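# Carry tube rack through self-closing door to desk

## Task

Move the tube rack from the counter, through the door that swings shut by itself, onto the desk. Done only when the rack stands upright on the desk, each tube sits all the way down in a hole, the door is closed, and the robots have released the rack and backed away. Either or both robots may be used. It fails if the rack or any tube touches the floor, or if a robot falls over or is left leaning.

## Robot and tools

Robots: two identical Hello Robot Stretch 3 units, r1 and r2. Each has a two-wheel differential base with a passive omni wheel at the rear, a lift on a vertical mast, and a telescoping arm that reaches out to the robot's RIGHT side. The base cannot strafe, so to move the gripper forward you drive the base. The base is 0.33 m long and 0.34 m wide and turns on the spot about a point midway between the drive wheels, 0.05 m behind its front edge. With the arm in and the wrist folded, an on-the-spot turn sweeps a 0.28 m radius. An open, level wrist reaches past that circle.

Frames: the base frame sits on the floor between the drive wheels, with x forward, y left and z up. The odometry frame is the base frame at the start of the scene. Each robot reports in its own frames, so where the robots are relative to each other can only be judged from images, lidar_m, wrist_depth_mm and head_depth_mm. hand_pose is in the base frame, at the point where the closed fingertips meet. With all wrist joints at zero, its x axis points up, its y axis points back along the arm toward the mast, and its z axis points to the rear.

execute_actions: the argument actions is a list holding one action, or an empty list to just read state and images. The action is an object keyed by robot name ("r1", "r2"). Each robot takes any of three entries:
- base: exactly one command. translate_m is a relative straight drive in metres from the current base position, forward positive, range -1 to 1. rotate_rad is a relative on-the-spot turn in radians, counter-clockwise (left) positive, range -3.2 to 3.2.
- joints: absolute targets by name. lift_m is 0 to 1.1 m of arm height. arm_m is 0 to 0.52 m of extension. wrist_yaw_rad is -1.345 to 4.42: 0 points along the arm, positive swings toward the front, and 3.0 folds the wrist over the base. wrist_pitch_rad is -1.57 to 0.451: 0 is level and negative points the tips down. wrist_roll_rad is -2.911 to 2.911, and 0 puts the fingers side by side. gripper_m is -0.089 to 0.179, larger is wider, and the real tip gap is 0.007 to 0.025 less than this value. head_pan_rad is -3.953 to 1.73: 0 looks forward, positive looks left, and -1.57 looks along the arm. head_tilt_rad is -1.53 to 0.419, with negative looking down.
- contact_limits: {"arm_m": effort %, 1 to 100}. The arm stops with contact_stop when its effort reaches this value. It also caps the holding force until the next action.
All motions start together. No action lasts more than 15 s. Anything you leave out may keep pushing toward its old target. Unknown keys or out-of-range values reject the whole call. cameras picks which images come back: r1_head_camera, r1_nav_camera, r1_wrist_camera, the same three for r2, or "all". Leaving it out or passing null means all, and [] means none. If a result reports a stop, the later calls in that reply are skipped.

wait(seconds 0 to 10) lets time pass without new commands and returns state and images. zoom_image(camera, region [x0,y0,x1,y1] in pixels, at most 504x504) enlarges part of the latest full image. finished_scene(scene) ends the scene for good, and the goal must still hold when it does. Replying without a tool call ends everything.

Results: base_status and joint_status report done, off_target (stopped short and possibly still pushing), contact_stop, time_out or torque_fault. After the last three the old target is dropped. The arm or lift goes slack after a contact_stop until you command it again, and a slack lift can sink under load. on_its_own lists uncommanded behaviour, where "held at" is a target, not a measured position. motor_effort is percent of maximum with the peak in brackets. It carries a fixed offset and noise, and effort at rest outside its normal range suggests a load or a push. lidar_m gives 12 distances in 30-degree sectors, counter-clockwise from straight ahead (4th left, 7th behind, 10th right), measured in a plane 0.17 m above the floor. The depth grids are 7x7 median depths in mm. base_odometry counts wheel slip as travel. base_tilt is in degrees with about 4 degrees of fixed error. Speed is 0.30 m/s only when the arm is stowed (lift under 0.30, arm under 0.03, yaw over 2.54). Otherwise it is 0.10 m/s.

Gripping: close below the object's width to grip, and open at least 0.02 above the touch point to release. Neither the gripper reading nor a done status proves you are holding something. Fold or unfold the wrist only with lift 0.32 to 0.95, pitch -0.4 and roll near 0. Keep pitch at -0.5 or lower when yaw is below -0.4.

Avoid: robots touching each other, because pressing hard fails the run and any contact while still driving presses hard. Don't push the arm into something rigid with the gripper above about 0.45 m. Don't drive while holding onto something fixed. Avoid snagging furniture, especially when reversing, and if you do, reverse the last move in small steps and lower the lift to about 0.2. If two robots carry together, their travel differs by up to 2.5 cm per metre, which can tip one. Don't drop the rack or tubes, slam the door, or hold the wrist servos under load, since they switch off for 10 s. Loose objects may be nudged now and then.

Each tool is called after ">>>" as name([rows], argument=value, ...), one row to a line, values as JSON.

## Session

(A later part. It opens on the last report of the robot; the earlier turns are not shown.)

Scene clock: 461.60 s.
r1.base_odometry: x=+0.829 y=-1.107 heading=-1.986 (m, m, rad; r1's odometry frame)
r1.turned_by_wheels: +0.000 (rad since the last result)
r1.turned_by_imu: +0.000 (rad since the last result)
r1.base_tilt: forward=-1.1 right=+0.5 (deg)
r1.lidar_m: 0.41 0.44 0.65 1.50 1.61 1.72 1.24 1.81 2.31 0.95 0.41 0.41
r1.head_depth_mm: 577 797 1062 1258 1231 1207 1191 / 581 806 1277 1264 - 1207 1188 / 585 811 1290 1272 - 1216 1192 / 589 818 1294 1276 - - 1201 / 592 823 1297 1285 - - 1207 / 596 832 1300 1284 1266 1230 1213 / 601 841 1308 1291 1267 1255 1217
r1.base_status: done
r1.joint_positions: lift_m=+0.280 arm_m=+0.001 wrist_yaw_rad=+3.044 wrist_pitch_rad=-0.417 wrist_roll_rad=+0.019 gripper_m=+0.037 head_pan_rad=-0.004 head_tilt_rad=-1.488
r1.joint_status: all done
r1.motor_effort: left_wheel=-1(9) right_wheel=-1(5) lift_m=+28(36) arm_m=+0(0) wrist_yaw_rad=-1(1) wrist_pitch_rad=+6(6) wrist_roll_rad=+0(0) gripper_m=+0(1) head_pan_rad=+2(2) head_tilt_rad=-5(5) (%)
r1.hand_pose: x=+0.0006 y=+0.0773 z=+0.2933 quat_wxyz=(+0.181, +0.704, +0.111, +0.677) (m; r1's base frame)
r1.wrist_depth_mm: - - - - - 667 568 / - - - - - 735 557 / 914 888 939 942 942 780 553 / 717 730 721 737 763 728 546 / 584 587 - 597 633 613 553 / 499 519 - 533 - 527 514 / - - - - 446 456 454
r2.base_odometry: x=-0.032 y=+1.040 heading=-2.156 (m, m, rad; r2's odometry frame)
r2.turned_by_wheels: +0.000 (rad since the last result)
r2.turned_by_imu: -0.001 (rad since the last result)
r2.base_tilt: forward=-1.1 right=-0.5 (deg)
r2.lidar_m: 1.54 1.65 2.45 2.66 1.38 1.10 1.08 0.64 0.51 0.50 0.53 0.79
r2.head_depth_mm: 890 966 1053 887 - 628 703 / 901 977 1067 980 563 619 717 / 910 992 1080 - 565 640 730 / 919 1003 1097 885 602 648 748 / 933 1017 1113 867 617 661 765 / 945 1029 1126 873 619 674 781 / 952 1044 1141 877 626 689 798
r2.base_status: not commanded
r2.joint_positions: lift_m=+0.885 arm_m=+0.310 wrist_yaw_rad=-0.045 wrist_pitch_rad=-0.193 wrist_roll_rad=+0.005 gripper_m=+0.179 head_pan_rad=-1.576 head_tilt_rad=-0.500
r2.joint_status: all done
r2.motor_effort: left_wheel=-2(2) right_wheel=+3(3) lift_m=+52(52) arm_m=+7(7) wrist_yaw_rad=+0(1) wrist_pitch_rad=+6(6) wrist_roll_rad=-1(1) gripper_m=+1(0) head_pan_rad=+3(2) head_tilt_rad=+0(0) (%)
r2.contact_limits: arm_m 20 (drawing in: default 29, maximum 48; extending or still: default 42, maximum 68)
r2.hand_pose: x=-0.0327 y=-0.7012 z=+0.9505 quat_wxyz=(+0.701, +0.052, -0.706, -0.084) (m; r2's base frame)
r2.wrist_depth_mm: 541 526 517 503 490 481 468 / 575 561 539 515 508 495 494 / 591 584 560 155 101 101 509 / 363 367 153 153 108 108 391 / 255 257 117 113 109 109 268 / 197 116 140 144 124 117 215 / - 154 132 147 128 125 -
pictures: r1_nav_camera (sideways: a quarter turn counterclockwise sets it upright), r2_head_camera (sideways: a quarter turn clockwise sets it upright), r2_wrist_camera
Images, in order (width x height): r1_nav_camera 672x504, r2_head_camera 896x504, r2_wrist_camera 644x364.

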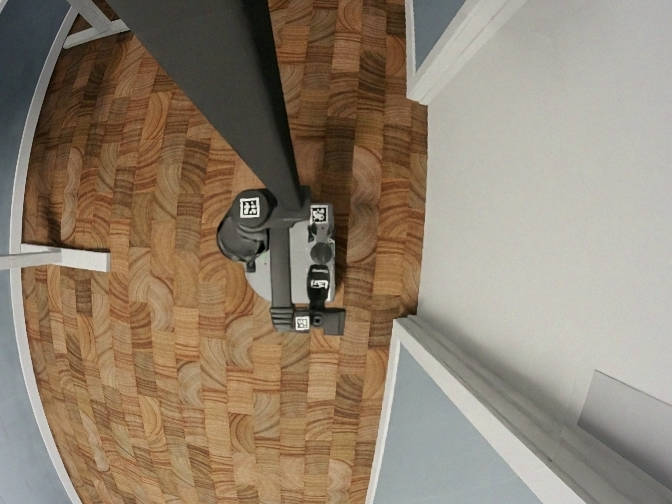

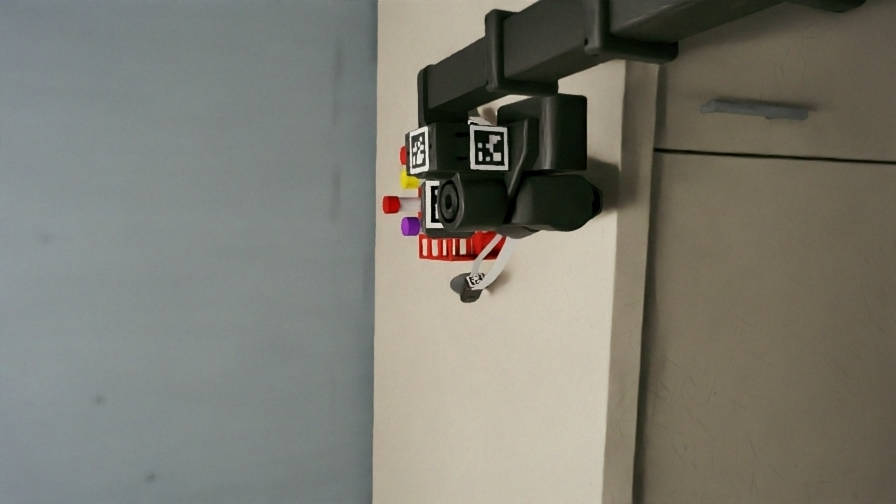

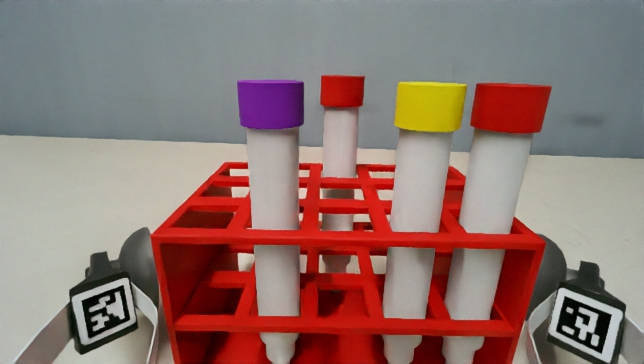

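>>> execute_actions([
  {"r1": {"base": {"rotate_rad": 2.955}, "joints": {"head_pan_rad": -3.0, "head_tilt_rad": -1.2}}, "r2": {"joints": {"gripper_m": 0.09}}},
], cameras=["r1_nav_camera","r2_wrist_camera","r2_head_camera"])

Scene clock: 486.60 s.
r1.base_odometry: x=+0.829 y=-1.107 heading=+0.969 (m, m, rad; r1's odometry frame)
r1.turned_by_wheels: +2.955 (rad since the last result)
r1.turned_by_imu: +2.986 (rad since the last result)
r1.base_tilt: forward=-1.2 right=+0.5 (deg)
r1.lidar_m: 1.25 1.72 2.19 2.06 0.52 0.41 0.41 0.42 0.53 0.95 1.52 1.67
r1.head_depth_mm: 431 531 689 911 1186 - 1108 / 430 531 692 985 - - 1100 / 432 533 694 988 1304 - 1115 / 432 534 694 997 1304 - 1112 / 432 535 695 1001 1289 - 1121 / 433 536 697 1000 1302 1209 1127 / 435 536 699 1001 1312 1219 1144
r1.base_status: done
r1.joint_positions: lift_m=+0.280 arm_m=+0.001 wrist_yaw_rad=+3.044 wrist_pitch_rad=-0.417 wrist_roll_rad=+0.019 gripper_m=+0.037 head_pan_rad=-2.994 head_tilt_rad=-1.199
r1.joint_status: all done
r1.motor_effort: left_wheel=-4(12) right_wheel=+1(6) lift_m=+27(28) arm_m=-1(1) wrist_yaw_rad=-1(2) wrist_pitch_rad=+6(6) wrist_roll_rad=+0(0) gripper_m=+0(1) head_pan_rad=-4(57) head_tilt_rad=-1(22) (%)
r1.hand_pose: x=+0.0006 y=+0.0772 z=+0.2933 quat_wxyz=(+0.181, +0.704, +0.111, +0.677) (m; r1's base frame)
r1.wrist_depth_mm: 534 744 - - - - - / 543 754 - - - - - / 525 746 927 994 965 986 982 / 508 679 743 730 739 765 763 / 489 586 - 621 621 609 627 / 472 522 - 537 - 522 520 / - - - - 452 449 459
r2.base_odometry: x=-0.032 y=+1.040 heading=-2.156 (m, m, rad; r2's odometry frame)
r2.turned_by_wheels: +0.000 (rad since the last result)
r2.turned_by_imu: -0.001 (rad since the last result)
r2.base_tilt: forward=-1.1 right=-0.5 (deg)
r2.lidar_m: 1.54 1.66 2.46 2.66 1.39 1.10 1.08 0.64 0.50 0.50 0.53 0.79
r2.head_depth_mm: 889 964 1052 887 - 628 701 / 900 978 1066 951 562 619 715 / 913 987 1082 - 565 641 732 / 922 1001 1093 908 603 649 747 / 933 1012 1116 865 618 662 765 / 940 1028 1124 872 620 675 782 / 954 1039 1140 878 624 690 800
r2.base_status: not commanded
r2.joint_positions: lift_m=+0.885 arm_m=+0.310 wrist_yaw_rad=-0.045 wrist_pitch_rad=-0.193 wrist_roll_rad=+0.004 gripper_m=+0.098 head_pan_rad=-1.576 head_tilt_rad=-0.500
r2.joint_status: gripper_m off_target (ended at +0.098, target +0.090)
r2.on_its_own: gripper_m is held at +0.097, not at your +0.090, by its stall guard, which is still easing
r2.motor_effort: left_wheel=-2(2) right_wheel=+3(3) lift_m=+52(52) arm_m=+7(7) wrist_yaw_rad=+0(0) wrist_pitch_rad=+6(7) wrist_roll_rad=-1(1) gripper_m=-26(99) head_pan_rad=+2(2) head_tilt_rad=+0(0) (%)
r2.hand_pose: x=-0.0327 y=-0.7012 z=+0.9505 quat_wxyz=(+0.701, +0.052, -0.706, -0.084) (m; r2's base frame)
r2.wrist_depth_mm: 547 534 517 502 490 479 464 / 573 559 540 517 512 500 495 / 598 580 569 169 117 113 516 / 363 369 151 154 124 328 391 / 255 257 147 134 128 127 267 / 196 198 144 139 133 129 205 / 166 154 152 158 149 152 165
pictures: r1_nav_camera (sideways: a quarter turn counterclockwise sets it upright), r2_head_camera (sideways: a quarter turn clockwise sets it upright), r2_wrist_camera
Images, in order (width x height): r1_nav_camera 672x504, r2_head_camera 896x504, r2_wrist_camera 644x364.

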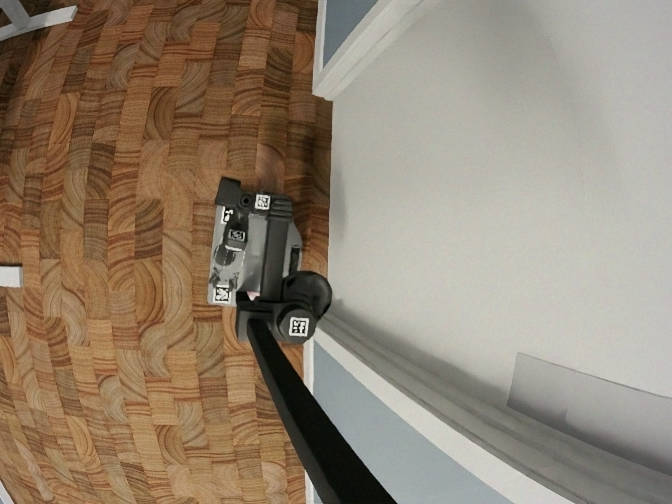

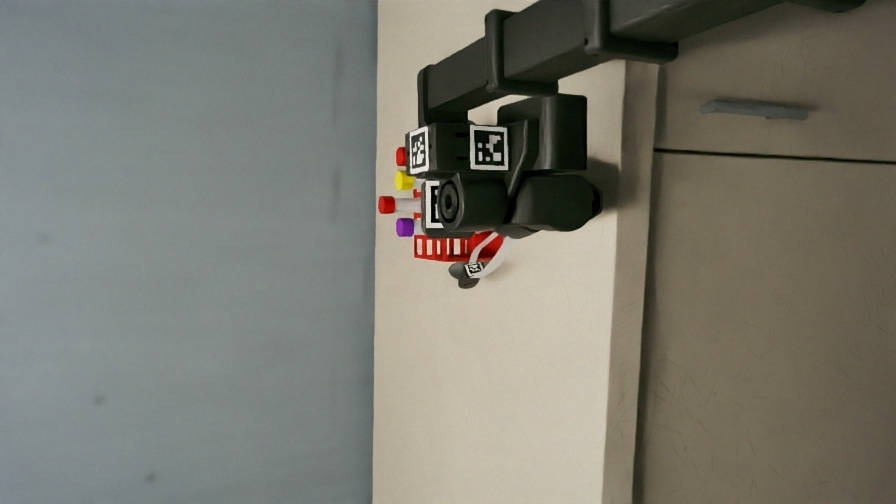

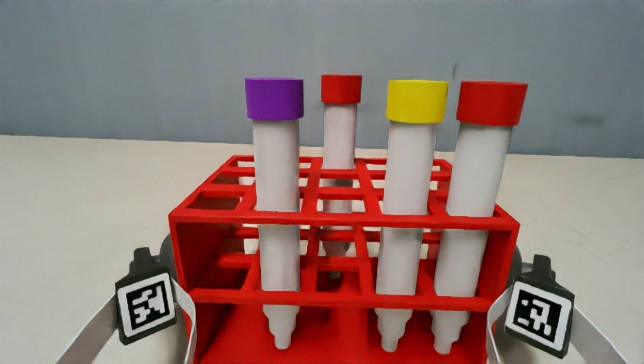

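>>> execute_actions(actions=[], cameras=["r2_wrist_camera"])

Scene clock: 490.17 s.
r1.base_odometry: x=+0.829 y=-1.107 heading=+0.969 (m, m, rad; r1's odometry frame)
r1.turned_by_wheels: +0.000 (rad since the last result)
r1.turned_by_imu: +0.000 (rad since the last result)
r1.base_tilt: forward=-1.1 right=+0.5 (deg)
r1.lidar_m: 1.25 1.72 2.19 2.06 0.52 0.41 0.41 0.42 0.53 0.95 1.52 1.67
r1.head_depth_mm: 430 531 690 909 1186 - 1107 / 431 532 692 987 - - 1104 / 432 533 695 986 1315 - 1103 / 432 535 696 997 1300 - 1116 / 434 535 697 995 1296 - 1116 / 434 535 698 1001 1300 1217 1135 / 434 537 701 1005 1307 1220 1143
r1.base_status: done
r1.joint_positions: lift_m=+0.280 arm_m=+0.001 wrist_yaw_rad=+3.044 wrist_pitch_rad=-0.417 wrist_roll_rad=+0.019 gripper_m=+0.037 head_pan_rad=-2.994 head_tilt_rad=-1.199
r1.joint_status: all done
r1.motor_effort: left_wheel=-4(12) right_wheel=+1(6) lift_m=+27(28) arm_m=-1(1) wrist_yaw_rad=-1(2) wrist_pitch_rad=+6(6) wrist_roll_rad=+0(0) gripper_m=+0(1) head_pan_rad=-3(57) head_tilt_rad=+0(22) (%)
r1.hand_pose: x=+0.0006 y=+0.0772 z=+0.2933 quat_wxyz=(+0.181, +0.704, +0.111, +0.677) (m; r1's base frame)
r1.wrist_depth_mm: 539 767 - - - - - / 531 751 - - - - - / 513 739 947 966 973 970 999 / 500 690 745 751 750 765 776 / 491 583 - 611 640 621 630 / 458 526 - 530 - 525 525 / - - - - 452 451 457
r2.base_odometry: x=-0.032 y=+1.040 heading=-2.156 (m, m, rad; r2's odometry frame)
r2.turned_by_wheels: +0.000 (rad since the last result)
r2.turned_by_imu: -0.001 (rad since the last result)
r2.base_tilt: forward=-1.2 right=-0.6 (deg)
r2.lidar_m: 1.54 1.66 2.46 2.66 1.38 1.10 1.08 0.64 0.50 0.50 0.53 0.79
r2.head_depth_mm: 891 966 1048 887 - 629 702 / 899 979 1069 953 562 619 715 / 912 989 1082 - 564 642 732 / 923 1000 1098 909 603 648 748 / 932 1018 1111 868 617 661 764 / 942 1027 1128 873 619 673 783 / 956 1040 1142 881 624 688 798
r2.base_status: not commanded
r2.joint_positions: lift_m=+0.885 arm_m=+0.310 wrist_yaw_rad=-0.045 wrist_pitch_rad=-0.193 wrist_roll_rad=+0.004 gripper_m=+0.105 head_pan_rad=-1.576 head_tilt_rad=-0.500
r2.joint_status: gripper_m off_target (ended at +0.098, target +0.090)
r2.on_its_own: gripper_m is held at +0.104, not at your +0.090, by its stall guard, which is not easing now
r2.motor_effort: left_wheel=-2(2) right_wheel=+3(3) lift_m=+52(52) arm_m=+7(7) wrist_yaw_rad=+0(0) wrist_pitch_rad=+7(7) wrist_roll_rad=-1(1) gripper_m=-22(99) head_pan_rad=+2(2) head_tilt_rad=-1(0) (%)
r2.hand_pose: x=-0.0327 y=-0.7012 z=+0.9505 quat_wxyz=(+0.701, +0.052, -0.706, -0.084) (m; r2's base frame)
r2.wrist_depth_mm: 540 531 520 499 495 479 470 / 569 561 543 515 515 498 493 / 602 581 565 169 116 116 515 / 364 366 151 154 123 328 388 / 256 257 147 133 127 128 269 / 197 198 144 138 133 129 204 / 166 155 152 159 149 152 165
pictures: r2_wrist_camera
Images, in order (width x height): r2_wrist_camera 644x364.

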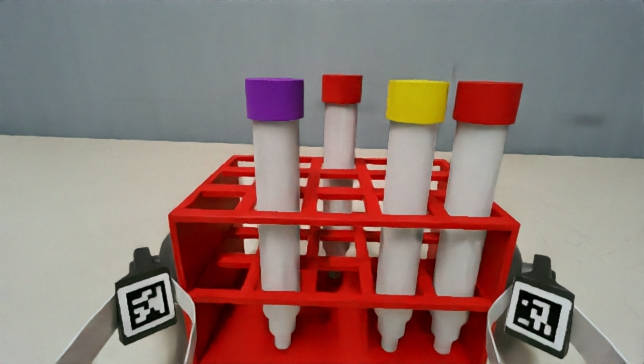

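>>> execute_actions([
  {"r1": {"base": {"translate_m": -0.115}, "joints": {"lift_m": 0.31}}, "r2": {"joints": {"lift_m": 0.92}}},
], cameras=["r1_nav_camera","r2_wrist_camera","r2_head_camera"])

Scene clock: 518.70 s.
r1.base_odometry: x=+0.764 y=-1.202 heading=+0.969 (m, m, rad; r1's odometry frame)
r1.turned_by_wheels: +0.000 (rad since the last result)
r1.turned_by_imu: +0.000 (rad since the last result)
r1.base_tilt: forward=-1.2 right=+0.5 (deg)
r1.lidar_m: 1.36 1.84 2.34 1.36 0.32 0.32 0.30 0.30 0.39 0.72 1.54 1.76
r1.head_depth_mm: 307 373 485 693 891 - 1106 / 303 374 486 695 - - 1110 / 303 374 487 696 1003 - 1111 / 304 375 488 699 1104 - 1113 / 305 375 491 702 1177 - 1124 / 305 376 490 704 1242 1214 1123 / 306 377 492 706 1253 1216 1141
r1.base_status: done
r1.joint_positions: lift_m=+0.310 arm_m=+0.001 wrist_yaw_rad=+3.044 wrist_pitch_rad=-0.417 wrist_roll_rad=+0.019 gripper_m=+0.037 head_pan_rad=-2.994 head_tilt_rad=-1.198
r1.joint_status: all done
r1.motor_effort: left_wheel=-4(15) right_wheel=+1(4) lift_m=+57(62) arm_m=-1(1) wrist_yaw_rad=-1(1) wrist_pitch_rad=+6(6) wrist_roll_rad=+0(0) gripper_m=+0(1) head_pan_rad=-4(4) head_tilt_rad=+0(1) (%)
r1.hand_pose: x=+0.0006 y=+0.0772 z=+0.3223 quat_wxyz=(+0.181, +0.704, +0.111, +0.677) (m; r1's base frame)
r1.wrist_depth_mm: 345 480 - - - - - / 347 471 - - - - - / 319 488 985 - - - - / 315 489 771 793 795 801 826 / 334 499 - 654 683 665 661 / 367 473 - 547 - 555 572 / 394 - - - 476 486 493
r2.base_odometry: x=-0.032 y=+1.040 heading=-2.156 (m, m, rad; r2's odometry frame)
r2.turned_by_wheels: +0.000 (rad since the last result)
r2.turned_by_imu: -0.001 (rad since the last result)
r2.base_tilt: forward=-1.2 right=-0.5 (deg)
r2.lidar_m: 1.54 1.65 2.46 2.66 1.38 1.10 1.08 0.64 0.51 0.50 0.53 0.79
r2.head_depth_mm: 893 960 1054 943 - 616 701 / 899 976 1060 - 583 620 716 / 910 991 1072 - 586 642 733 / 921 1002 1094 771 613 650 748 / 931 1013 1113 866 615 662 763 / 944 1029 1135 869 620 676 782 / 954 1040 1140 881 625 688 801
r2.base_status: not commanded
r2.joint_positions: lift_m=+0.919 arm_m=+0.310 wrist_yaw_rad=-0.045 wrist_pitch_rad=-0.203 wrist_roll_rad=+0.004 gripper_m=+0.105 head_pan_rad=-1.576 head_tilt_rad=-0.500
r2.joint_status: all done
r2.on_its_own: gripper_m is held at +0.104, not at your +0.090, by its stall guard, which is not easing now
r2.motor_effort: left_wheel=-2(2) right_wheel=+3(3) lift_m=+53(54) arm_m=+7(7) wrist_yaw_rad=+0(1) wrist_pitch_rad=+12(12) wrist_roll_rad=-1(1) gripper_m=-23(22) head_pan_rad=+2(2) head_tilt_rad=-1(1) (%)
r2.hand_pose: x=-0.0327 y=-0.7004 z=+0.9830 quat_wxyz=(+0.700, +0.056, -0.706, -0.088) (m; r2's base frame)
r2.wrist_depth_mm: 541 531 515 503 494 477 469 / 575 564 542 525 511 500 488 / 605 589 573 173 118 511 514 / 450 450 171 159 125 404 482 / 319 320 147 132 129 129 333 / 247 253 145 139 133 130 254 / 204 193 153 159 149 152 206
pictures: r1_nav_camera (sideways: a quarter turn counterclockwise sets it upright), r2_head_camera (sideways: a quarter turn clockwise sets it upright), r2_wrist_camera
Images, in order (width x height): r1_nav_camera 672x504, r2_head_camera 896x504, r2_wrist_camera 644x364.

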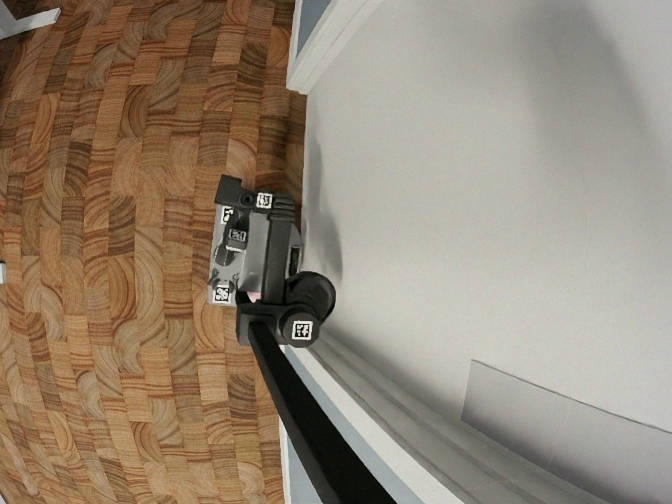

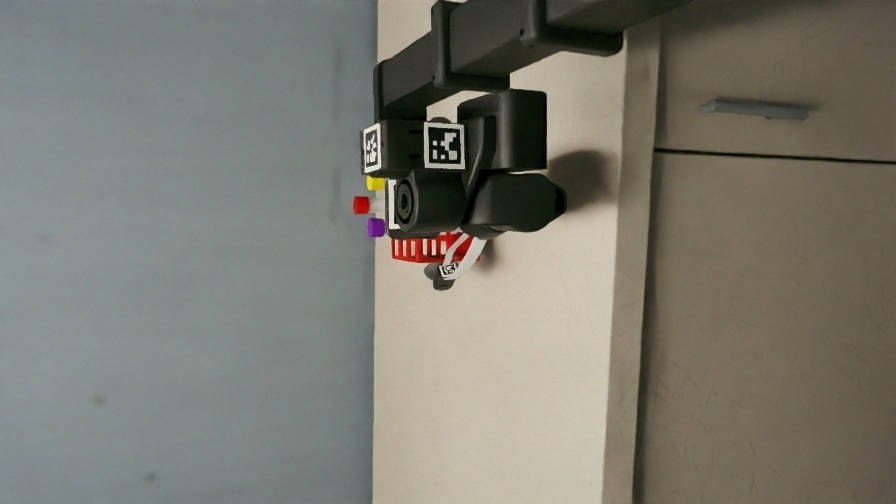

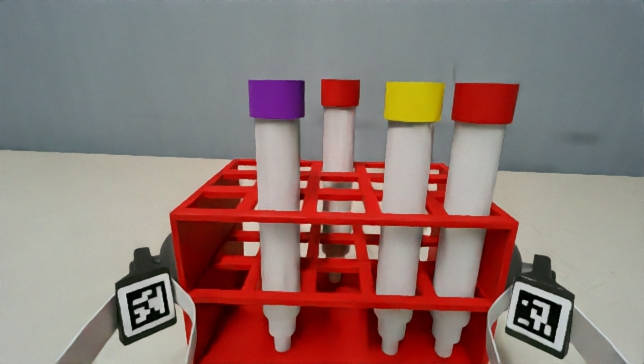

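>>> execute_actions([
  {"r1": {"base": {"translate_m": -0.20}}, "r2": {"joints": {"arm_m": 0.15}}},
], cameras=["r1_nav_camera","r2_wrist_camera"])

Scene clock: 529.93 s.
r1.base_odometry: x=+0.651 y=-1.366 heading=+0.969 (m, m, rad; r1's odometry frame)
r1.turned_by_wheels: +0.000 (rad since the last result)
r1.turned_by_imu: +0.000 (rad since the last result)
r1.base_tilt: forward=-1.2 right=+0.5 (deg)
r1.lidar_m: 1.55 2.04 2.40 0.22 0.22 0.33 0.27 0.27 0.30 0.47 1.55 1.93
r1.head_depth_mm: 307 380 512 871 1279 - 1105 / 302 369 487 716 - - 1102 / 298 355 464 669 949 - 1111 / 293 344 445 628 945 - 1113 / 289 332 425 592 926 - 1119 / - 321 408 559 883 1217 1126 / - 311 392 529 810 1205 1138
r1.base_status: translate_m off_target (by the wheels' count: -0.1999 of -0.2000)
r1.joint_positions: lift_m=+0.310 arm_m=+0.001 wrist_yaw_rad=+3.044 wrist_pitch_rad=-0.417 wrist_roll_rad=+0.019 gripper_m=+0.037 head_pan_rad=-2.994 head_tilt_rad=-1.197
r1.joint_status: not commanded
r1.motor_effort: left_wheel=-16(48) right_wheel=-13(29) lift_m=+55(56) arm_m=-1(1) wrist_yaw_rad=-1(1) wrist_pitch_rad=+6(7) wrist_roll_rad=+0(0) gripper_m=+1(0) head_pan_rad=-5(4) head_tilt_rad=-1(2) (%)
r1.hand_pose: x=+0.0007 y=+0.0772 z=+0.3224 quat_wxyz=(+0.182, +0.704, +0.111, +0.677) (m; r1's base frame)
r1.wrist_depth_mm: - 224 237 - - - - / - 241 257 - - - - / 947 266 279 - - - - / 762 294 312 787 817 813 820 / 622 340 - 656 689 657 675 / 535 521 - 548 - 569 575 / 480 - - - 479 482 496
r2.base_odometry: x=-0.032 y=+1.040 heading=-2.156 (m, m, rad; r2's odometry frame)
r2.turned_by_wheels: +0.000 (rad since the last result)
r2.turned_by_imu: -0.001 (rad since the last result)
r2.base_tilt: forward=-1.2 right=-0.6 (deg)
r2.lidar_m: 1.54 1.66 2.46 2.66 1.29 1.10 1.08 0.65 0.51 0.50 0.53 0.79
r2.head_depth_mm: 889 965 1052 863 - 644 703 / 902 980 1068 894 - - 716 / 914 987 1079 856 - - 732 / 922 998 1095 860 577 653 749 / 930 1013 1112 865 617 663 763 / 942 1028 1126 872 621 674 784 / 955 1035 1139 876 624 688 801
r2.base_status: not commanded
r2.joint_positions: lift_m=+0.919 arm_m=+0.150 wrist_yaw_rad=-0.045 wrist_pitch_rad=-0.203 wrist_roll_rad=+0.004 gripper_m=+0.105 head_pan_rad=-1.576 head_tilt_rad=-0.500
r2.joint_status: all done
r2.on_its_own: gripper_m is held at +0.104, not at your +0.090, by its stall guard, which is not easing now
r2.motor_effort: left_wheel=-2(2) right_wheel=+3(3) lift_m=+53(53) arm_m=-5(5) wrist_yaw_rad=+1(1) wrist_pitch_rad=+12(12) wrist_roll_rad=-1(1) gripper_m=-23(22) head_pan_rad=+2(2) head_tilt_rad=-1(1) (%)
r2.hand_pose: x=-0.0327 y=-0.5412 z=+0.9828 quat_wxyz=(+0.700, +0.056, -0.706, -0.088) (m; r2's base frame)
r2.wrist_depth_mm: 707 688 666 655 640 621 605 / 738 721 701 676 662 642 637 / 778 753 689 172 118 644 663 / 447 449 172 158 124 406 484 / 319 322 147 132 129 130 337 / 246 252 145 139 133 130 257 / 206 194 153 159 149 152 207
pictures: r1_nav_camera (sideways: a quarter turn counterclockwise sets it upright), r2_wrist_camera
Images, in order (width x height): r1_nav_camera 672x504, r2_wrist_camera 644x364.

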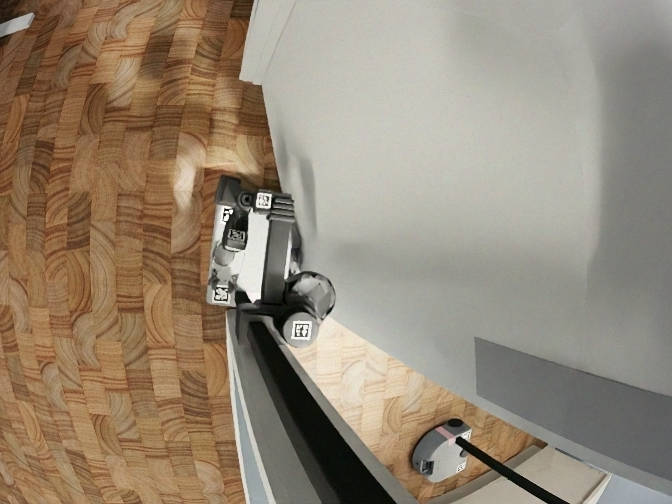

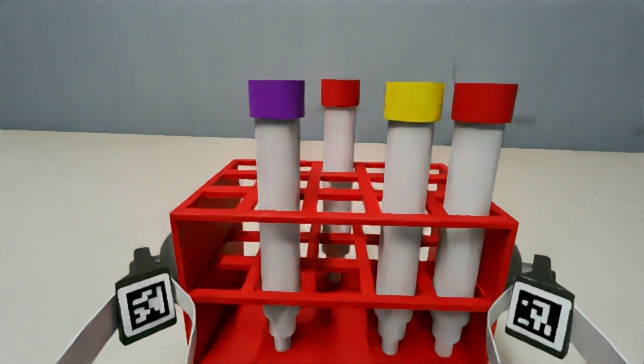

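>>> execute_actions([
  {"r1": {"base": {"rotate_rad": 0.087}}, "r2": {"joints": {"arm_m": 0.0, "wrist_yaw_rad": 0.75}}},
], cameras=["r2_wrist_camera"])

>>> execute_actions([
  {"r1": {"base": {"translate_m": -0.30}}, "r2": {"base": {"rotate_rad": 2.08}, "joints": {"wrist_yaw_rad": 1.52, "head_pan_rad": 0.0, "head_tilt_rad": -0.7}}},
], cameras=["r1_nav_camera","r2_wrist_camera","r2_nav_camera","r2_head_camera"])

Scene clock: 598.33 s.
r1.base_odometry: x=+0.651 y=-1.366 heading=+1.055 (m, m, rad; r1's odometry frame)
r1.turned_by_wheels: +0.086 (rad since the last result)
r1.turned_by_imu: +0.087 (rad since the last result)
r1.base_tilt: forward=-1.2 right=+0.6 (deg)
r1.lidar_m: 1.56 2.08 2.33 0.22 0.22 0.32 0.27 0.27 0.31 0.54 1.58 1.93
r1.head_depth_mm: 302 366 484 715 1276 - 1101 / 298 358 469 684 - - 1108 / 296 349 457 653 932 - 1105 / 294 342 443 628 959 - 1119 / 289 334 431 605 963 - 1118 / 287 327 419 580 945 1216 1128 / - 320 407 559 894 1218 1141
r1.base_status: done
r1.joint_positions: lift_m=+0.310 arm_m=+0.001 wrist_yaw_rad=+3.044 wrist_pitch_rad=-0.417 wrist_roll_rad=+0.019 gripper_m=+0.037 head_pan_rad=-2.994 head_tilt_rad=-1.197
r1.joint_status: not commanded
r1.on_its_own: left_wheel is at rest, and its effort (-32) is outside its rest range (-18 to +18)
r1.motor_effort: left_wheel=-32(42) right_wheel=-4(6) lift_m=+54(54) arm_m=-1(1) wrist_yaw_rad=-1(1) wrist_pitch_rad=+6(6) wrist_roll_rad=+0(0) gripper_m=+1(0) head_pan_rad=-4(3) head_tilt_rad=-2(1) (%)
r1.hand_pose: x=+0.0007 y=+0.0772 z=+0.3224 quat_wxyz=(+0.182, +0.704, +0.111, +0.677) (m; r1's base frame)
r1.wrist_depth_mm: - 235 236 - - - - / - 260 258 - - - - / 948 880 283 986 - - - / 744 730 311 758 807 806 815 / 627 619 - 651 692 652 680 / 542 546 - 558 - 555 559 / 476 - - - 483 479 491
r2.base_odometry: x=-0.032 y=+1.040 heading=-2.156 (m, m, rad; r2's odometry frame)
r2.turned_by_wheels: +0.000 (rad since the last result)
r2.turned_by_imu: -0.001 (rad since the last result)
r2.base_tilt: forward=-1.2 right=-0.6 (deg)
r2.lidar_m: 1.54 1.66 2.47 2.66 1.29 1.10 1.08 0.64 0.50 0.50 0.53 0.79
r2.head_depth_mm: 889 962 1055 838 603 603 - / 902 977 1067 844 606 617 - / 911 988 1085 852 611 642 694 / 921 1002 1096 858 613 642 - / 930 1015 1112 867 617 - - / 941 1028 1128 874 619 395 788 / 956 1043 1144 880 625 372 803
r2.base_status: not commanded
r2.joint_positions: lift_m=+0.919 arm_m=+0.001 wrist_yaw_rad=+0.749 wrist_pitch_rad=-0.203 wrist_roll_rad=+0.004 gripper_m=+0.105 head_pan_rad=-1.576 head_tilt_rad=-0.500
r2.joint_status: all done
r2.on_its_own: gripper_m is held at +0.104, not at your +0.090, by its stall guard, which is not easing now
r2.motor_effort: left_wheel=-2(2) right_wheel=+3(3) lift_m=+54(53) arm_m=-5(9) wrist_yaw_rad=+1(5) wrist_pitch_rad=+12(12) wrist_roll_rad=-1(1) gripper_m=-22(22) head_pan_rad=+2(2) head_tilt_rad=-1(1) (%)
r2.hand_pose: x=+0.1460 y=-0.3266 z=+0.9828 quat_wxyz=(+0.680, +0.324, -0.630, +0.190) (m; r2's base frame)
r2.wrist_depth_mm: - - - - - 797 672 / - - - - 959 782 692 / - - 782 172 118 653 690 / - - 172 158 124 409 486 / - - 147 132 129 130 334 / - - 145 139 133 130 255 / - - 153 154 148 152 223
pictures: r2_wrist_camera
Images, in order (width x height): r2_wrist_camera 644x364.

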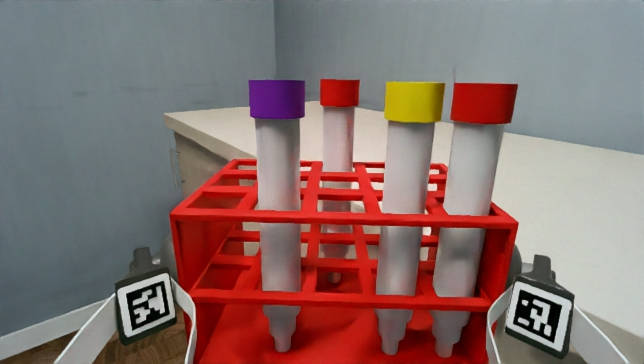

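Scene clock: 602.57 s.
r1.base_odometry: x=+0.503 y=-1.627 heading=+1.055 (m, m, rad; r1's odometry frame)
r1.turned_by_wheels: +0.000 (rad since the last result)
r1.turned_by_imu: +0.000 (rad since the last result)
r1.base_tilt: forward=-1.3 right=+0.5 (deg)
r1.lidar_m: 1.85 0.29 0.26 0.61 1.42 2.28 0.28 0.26 0.26 0.33 0.67 2.15
r1.head_depth_mm: 1747 1607 1472 1360 1284 - 1110 / 346 448 1440 1367 - - 1102 / 320 397 526 767 1110 - 1102 / 302 365 470 653 959 - 1115 / 292 338 425 570 832 - 1120 / - 314 388 504 723 1178 1127 / - 301 355 452 620 989 1141
r1.base_status: done
r1.joint_positions: lift_m=+0.310 arm_m=+0.001 wrist_yaw_rad=+3.044 wrist_pitch_rad=-0.417 wrist_roll_rad=+0.019 gripper_m=+0.037 head_pan_rad=-2.994 head_tilt_rad=-1.197
r1.joint_status: not commanded
r1.motor_effort: left_wheel=-17(34) right_wheel=-7(17) lift_m=+54(54) arm_m=-1(1) wrist_yaw_rad=-1(1) wrist_pitch_rad=+7(7) wrist_roll_rad=+0(0) gripper_m=+2(0) head_pan_rad=-3(4) head_tilt_rad=-2(1) (%)
r1.hand_pose: x=+0.0007 y=+0.0772 z=+0.3224 quat_wxyz=(+0.182, +0.704, +0.111, +0.677) (m; r1's base frame)
r1.wrist_depth_mm: - - - - 525 270 244 / - - - - 518 277 266 / 980 965 - - 520 302 291 / 744 789 805 767 530 325 341 / 631 637 - 645 405 360 635 / 532 539 - 546 - 408 557 / 476 - - - 472 470 488
r2.base_odometry: x=-0.032 y=+1.040 heading=-0.076 (m, m, rad; r2's odometry frame)
r2.turned_by_wheels: +2.080 (rad since the last result)
r2.turned_by_imu: +2.110 (rad since the last result)
r2.base_tilt: forward=-1.1 right=-0.5 (deg)
r2.lidar_m: 1.22 1.10 1.08 0.65 0.51 0.50 0.53 0.77 1.54 1.64 2.40 2.66
r2.head_depth_mm: 2333 2575 2713 2083 1654 325 1132 / 2117 2497 2690 2092 1665 1423 1178 / 1403 1505 1607 1769 1683 1384 1189 / 2835 3198 2876 1728 1654 1389 1191 / 2910 3396 2645 2068 1693 1404 1198 / 3300 3728 1519 1616 1663 1412 1199 / 1114 1201 1300 1423 1555 1410 1205
r2.base_status: done
r2.joint_positions: lift_m=+0.919 arm_m=+0.001 wrist_yaw_rad=+1.518 wrist_pitch_rad=-0.203 wrist_roll_rad=+0.004 gripper_m=+0.105 head_pan_rad=-0.007 head_tilt_rad=-0.691
r2.joint_status: all done
r2.on_its_own: gripper_m is held at +0.104, not at your +0.090, by its stall guard, which is not easing now
r2.motor_effort: left_wheel=-2(6) right_wheel=+4(10) lift_m=+54(53) arm_m=-5(5) wrist_yaw_rad=+2(6) wrist_pitch_rad=+12(12) wrist_roll_rad=-1(1) gripper_m=-22(22) head_pan_rad=+2(35) head_tilt_rad=-5(18) (%)
r2.hand_pose: x=+0.2244 y=-0.1593 z=+0.9828 quat_wxyz=(+0.559, +0.537, -0.462, +0.431) (m; r2's base frame)
r2.wrist_depth_mm: 903 - - - - - - / 944 - - - - - - / 939 - - 173 118 - - / 957 - 172 158 125 - - / 990 - 147 132 129 130 - / - - 145 139 133 129 - / - - 153 159 149 152 -
pictures: r1_nav_camera (sideways: a quarter turn counterclockwise sets it upright), r2_head_camera (sideways: a quarter turn clockwise sets it upright), r2_nav_camera (sideways: a quarter turn counterclockwise sets it upright), r2_wrist_camera
Images, in order (width x height): r1_nav_camera 672x504, r2_head_camera 896x504, r2_nav_camera 672x504, r2_wrist_camera 644x364.

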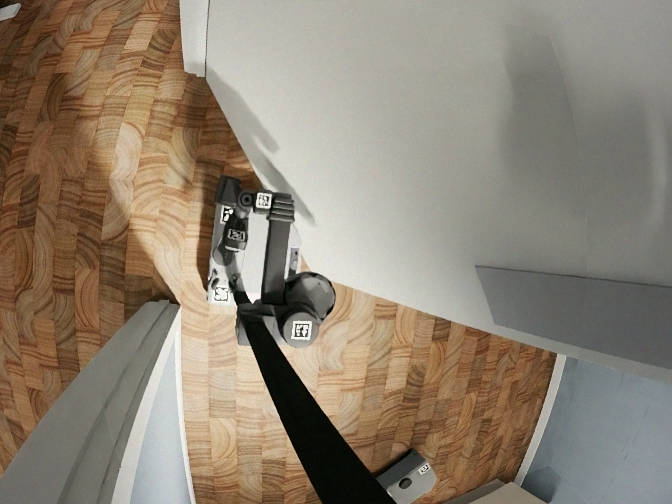

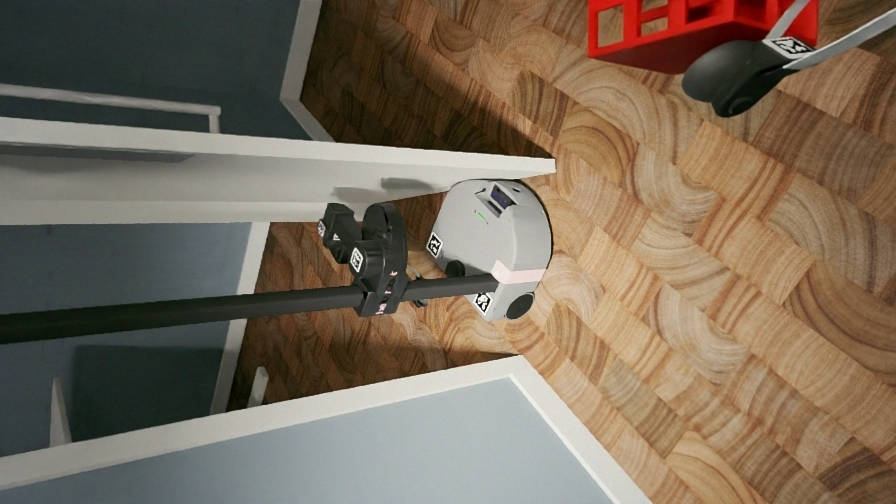

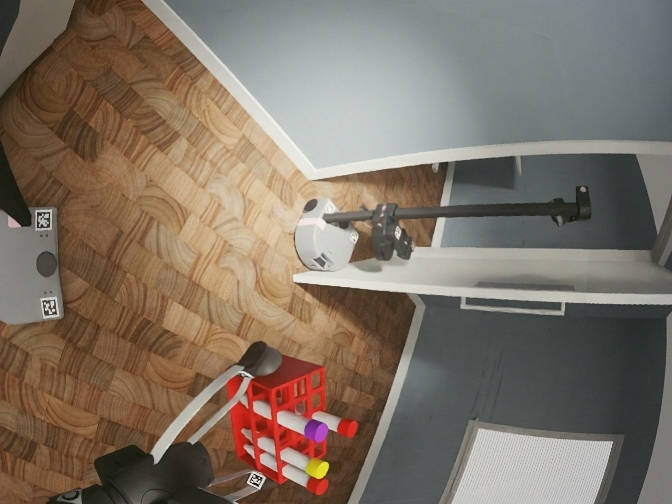

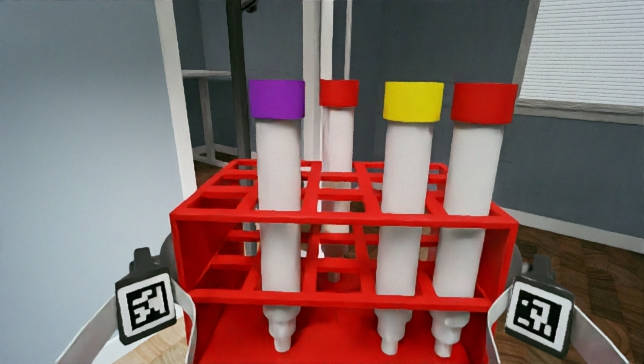

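>>> execute_actions([
  {"r1": {"base": {"rotate_rad": 0.42}}, "r2": {"base": {"translate_m": 0.12}}},
], cameras=["r2_wrist_camera"])

>>> execute_actions([
  {"r1": {"base": {"translate_m": -0.35}}, "r2": {"base": {"translate_m": 0.35}}},
], cameras=["r1_nav_camera","r2_wrist_camera","r2_nav_camera"])

Scene clock: 625.10 s.
r1.base_odometry: x=+0.503 y=-1.627 heading=+1.474 (m, m, rad; r1's odometry frame)
r1.turned_by_wheels: +0.419 (rad since the last result)
r1.turned_by_imu: +0.420 (rad since the last result)
r1.base_tilt: forward=-1.1 right=+0.5 (deg)
r1.lidar_m: 0.34 0.26 0.44 1.38 1.30 0.32 0.27 0.27 0.31 0.54 1.95 1.85
r1.head_depth_mm: 303 364 485 715 1278 - 1104 / 298 358 470 683 - - 1101 / 295 350 456 654 935 - 1109 / 294 342 443 629 959 - 1113 / 289 335 430 604 966 - 1121 / 287 328 418 581 951 1218 1128 / - 321 409 561 894 1216 1135
r1.base_status: done
r1.joint_positions: lift_m=+0.310 arm_m=+0.001 wrist_yaw_rad=+3.044 wrist_pitch_rad=-0.417 wrist_roll_rad=+0.019 gripper_m=+0.037 head_pan_rad=-2.994 head_tilt_rad=-1.197
r1.joint_status: not commanded
r1.on_its_own: left_wheel is at rest, and its effort (-30) is outside its rest range (-18 to +18)
r1.motor_effort: left_wheel=-30(35) right_wheel=-2(5) lift_m=+54(55) arm_m=-1(1) wrist_yaw_rad=-1(0) wrist_pitch_rad=+6(6) wrist_roll_rad=+0(0) gripper_m=+0(1) head_pan_rad=-3(3) head_tilt_rad=-2(1) (%)
r1.hand_pose: x=+0.0007 y=+0.0772 z=+0.3224 quat_wxyz=(+0.182, +0.704, +0.111, +0.677) (m; r1's base frame)
r1.wrist_depth_mm: - - - - - - 416 / - - - - - 953 387 / 990 985 - - - 797 351 / 765 776 785 801 784 657 329 / 632 634 - 651 673 552 284 / 535 546 - 552 - 486 293 / 480 - - - 485 400 314
r2.base_odometry: x=+0.088 y=+1.031 heading=-0.076 (m, m, rad; r2's odometry frame)
r2.turned_by_wheels: +0.000 (rad since the last result)
r2.turned_by_imu: -0.001 (rad since the last result)
r2.base_tilt: forward=-1.1 right=-0.5 (deg)
r2.lidar_m: 1.10 1.03 1.01 0.78 0.61 0.59 0.63 0.93 1.61 1.72 2.51 2.56
r2.head_depth_mm: 2216 2510 2667 2084 1657 325 1127 / 989 1061 2575 2019 1675 1418 1180 / 1422 1538 1645 1600 1629 1388 1185 / 2664 3030 1584 1674 1620 1397 1187 / 2946 3376 2919 2139 1671 1406 1194 / 3115 3603 2801 1517 1607 1412 1201 / 1063 1121 1216 1325 1456 1414 1204
r2.base_status: done
r2.joint_positions: lift_m=+0.919 arm_m=+0.001 wrist_yaw_rad=+1.518 wrist_pitch_rad=-0.203 wrist_roll_rad=+0.004 gripper_m=+0.105 head_pan_rad=-0.007 head_tilt_rad=-0.691
r2.joint_status: not commanded
r2.on_its_own: gripper_m is held at +0.104, not at your +0.090, by its stall guard, which is not easing now
r2.motor_effort: left_wheel=-3(4) right_wheel=+4(9) lift_m=+53(53) arm_m=-5(5) wrist_yaw_rad=+2(2) wrist_pitch_rad=+12(12) wrist_roll_rad=-1(1) gripper_m=-22(22) head_pan_rad=+2(2) head_tilt_rad=-3(4) (%)
r2.hand_pose: x=+0.2244 y=-0.1593 z=+0.9828 quat_wxyz=(+0.559, +0.537, -0.462, +0.431) (m; r2's base frame)
r2.wrist_depth_mm: 849 - - - - - - / 860 - - - - - - / 883 - - 172 118 - - / 920 - 159 158 124 - - / 946 - 147 132 129 130 - / 954 - 145 139 133 129 - / 979 - 153 159 149 152 -
pictures: r2_wrist_camera
Images, in order (width x height): r2_wrist_camera 644x364.

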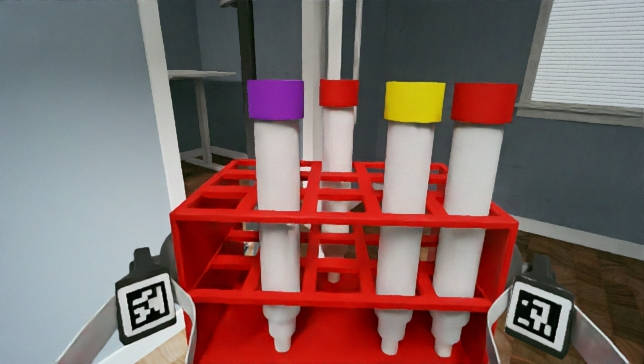

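Scene clock: 629.60 s.
r1.base_odometry: x=+0.469 y=-1.976 heading=+1.474 (m, m, rad; r1's odometry frame)
r1.turned_by_wheels: +0.000 (rad since the last result)
r1.turned_by_imu: +0.000 (rad since the last result)
r1.base_tilt: forward=-1.1 right=+0.6 (deg)
r1.lidar_m: 0.59 0.60 1.30 0.90 2.23 2.14 0.28 0.25 0.26 0.31 0.60 2.19
r1.head_depth_mm: 1769 1615 1466 1362 1280 - 1101 / 1750 1629 1481 1375 - - 1098 / 328 408 554 900 1258 - 1103 / 305 370 477 662 969 - 1111 / 293 339 426 570 825 - 1116 / - 315 386 499 705 1141 1125 / - 298 353 444 600 931 1144
r1.base_status: done
r1.joint_positions: lift_m=+0.310 arm_m=+0.001 wrist_yaw_rad=+3.044 wrist_pitch_rad=-0.417 wrist_roll_rad=+0.019 gripper_m=+0.037 head_pan_rad=-2.994 head_tilt_rad=-1.197
r1.joint_status: not commanded
r1.motor_effort: left_wheel=-15(30) right_wheel=-4(15) lift_m=+54(54) arm_m=-1(1) wrist_yaw_rad=-1(1) wrist_pitch_rad=+7(6) wrist_roll_rad=+0(0) gripper_m=+0(0) head_pan_rad=-4(4) head_tilt_rad=-2(2) (%)
r1.hand_pose: x=+0.0007 y=+0.0772 z=+0.3224 quat_wxyz=(+0.182, +0.704, +0.111, +0.677) (m; r1's base frame)
r1.wrist_depth_mm: - - - - - - - / - - - 979 - - - / 967 971 996 - - - - / 754 779 796 791 825 804 798 / 618 649 - 638 684 659 663 / 541 538 - 554 - 560 571 / 474 - - - 478 485 497
r2.base_odometry: x=+0.437 y=+1.004 heading=-0.076 (m, m, rad; r2's odometry frame)
r2.turned_by_wheels: +0.000 (rad since the last result)
r2.turned_by_imu: -0.001 (rad since the last result)
r2.base_tilt: forward=-1.1 right=-0.6 (deg)
r2.lidar_m: 0.90 0.83 0.81 0.87 0.90 0.88 0.94 1.36 1.81 1.93 2.32 0.79
r2.head_depth_mm: 1035 1120 1192 1002 978 326 1129 / 1181 1289 1432 1508 1364 1283 1181 / 1364 1524 1713 1904 1687 1357 1190 / 2396 2723 2877 2125 1682 1396 1190 / 2608 2950 2956 2121 1693 1406 1193 / 2789 3233 2956 2149 1656 1373 1199 / 2942 3295 2809 1054 1156 1288 1204
r2.base_status: done
r2.joint_positions: lift_m=+0.919 arm_m=+0.001 wrist_yaw_rad=+1.518 wrist_pitch_rad=-0.203 wrist_roll_rad=+0.004 gripper_m=+0.105 head_pan_rad=-0.007 head_tilt_rad=-0.691
r2.joint_status: not commanded
r2.on_its_own: gripper_m is held at +0.104, not at your +0.090, by its stall guard, which is not easing now
r2.motor_effort: left_wheel=-3(3) right_wheel=+3(8) lift_m=+54(53) arm_m=-5(5) wrist_yaw_rad=+2(2) wrist_pitch_rad=+12(12) wrist_roll_rad=-1(1) gripper_m=-22(22) head_pan_rad=+3(3) head_tilt_rad=-3(4) (%)
r2.hand_pose: x=+0.2244 y=-0.1593 z=+0.9828 quat_wxyz=(+0.559, +0.537, -0.462, +0.431) (m; r2's base frame)
r2.wrist_depth_mm: 679 - - - 859 760 - / 706 - - - 652 779 - / 723 - - 173 118 783 - / 744 - 162 158 124 - - / 778 901 147 132 129 130 - / 784 894 145 139 133 130 - / 792 - 153 159 149 153 -
pictures: r1_nav_camera (sideways: a quarter turn counterclockwise sets it upright), r2_nav_camera (sideways: a quarter turn counterclockwise sets it upright), r2_wrist_camera
Images, in order (width x height): r1_nav_camera 672x504, r2_nav_camera 672x504, r2_wrist_camera 644x364.

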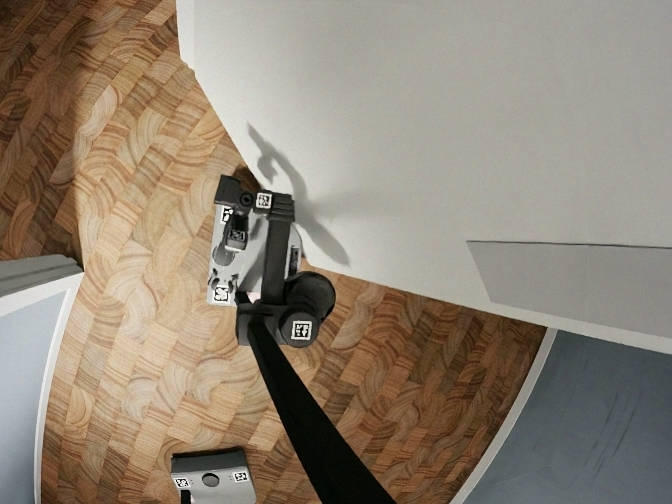

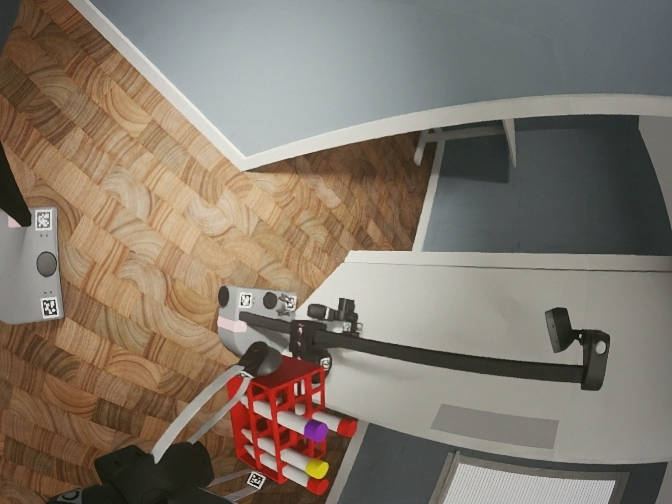

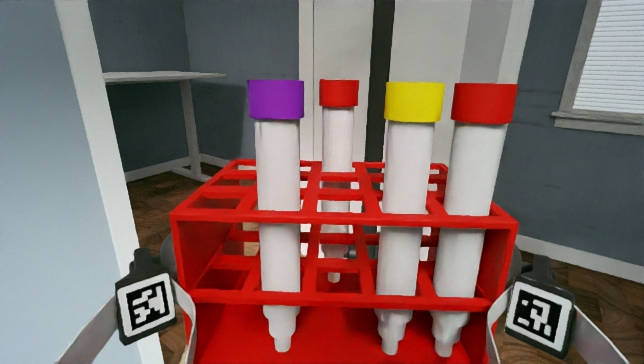

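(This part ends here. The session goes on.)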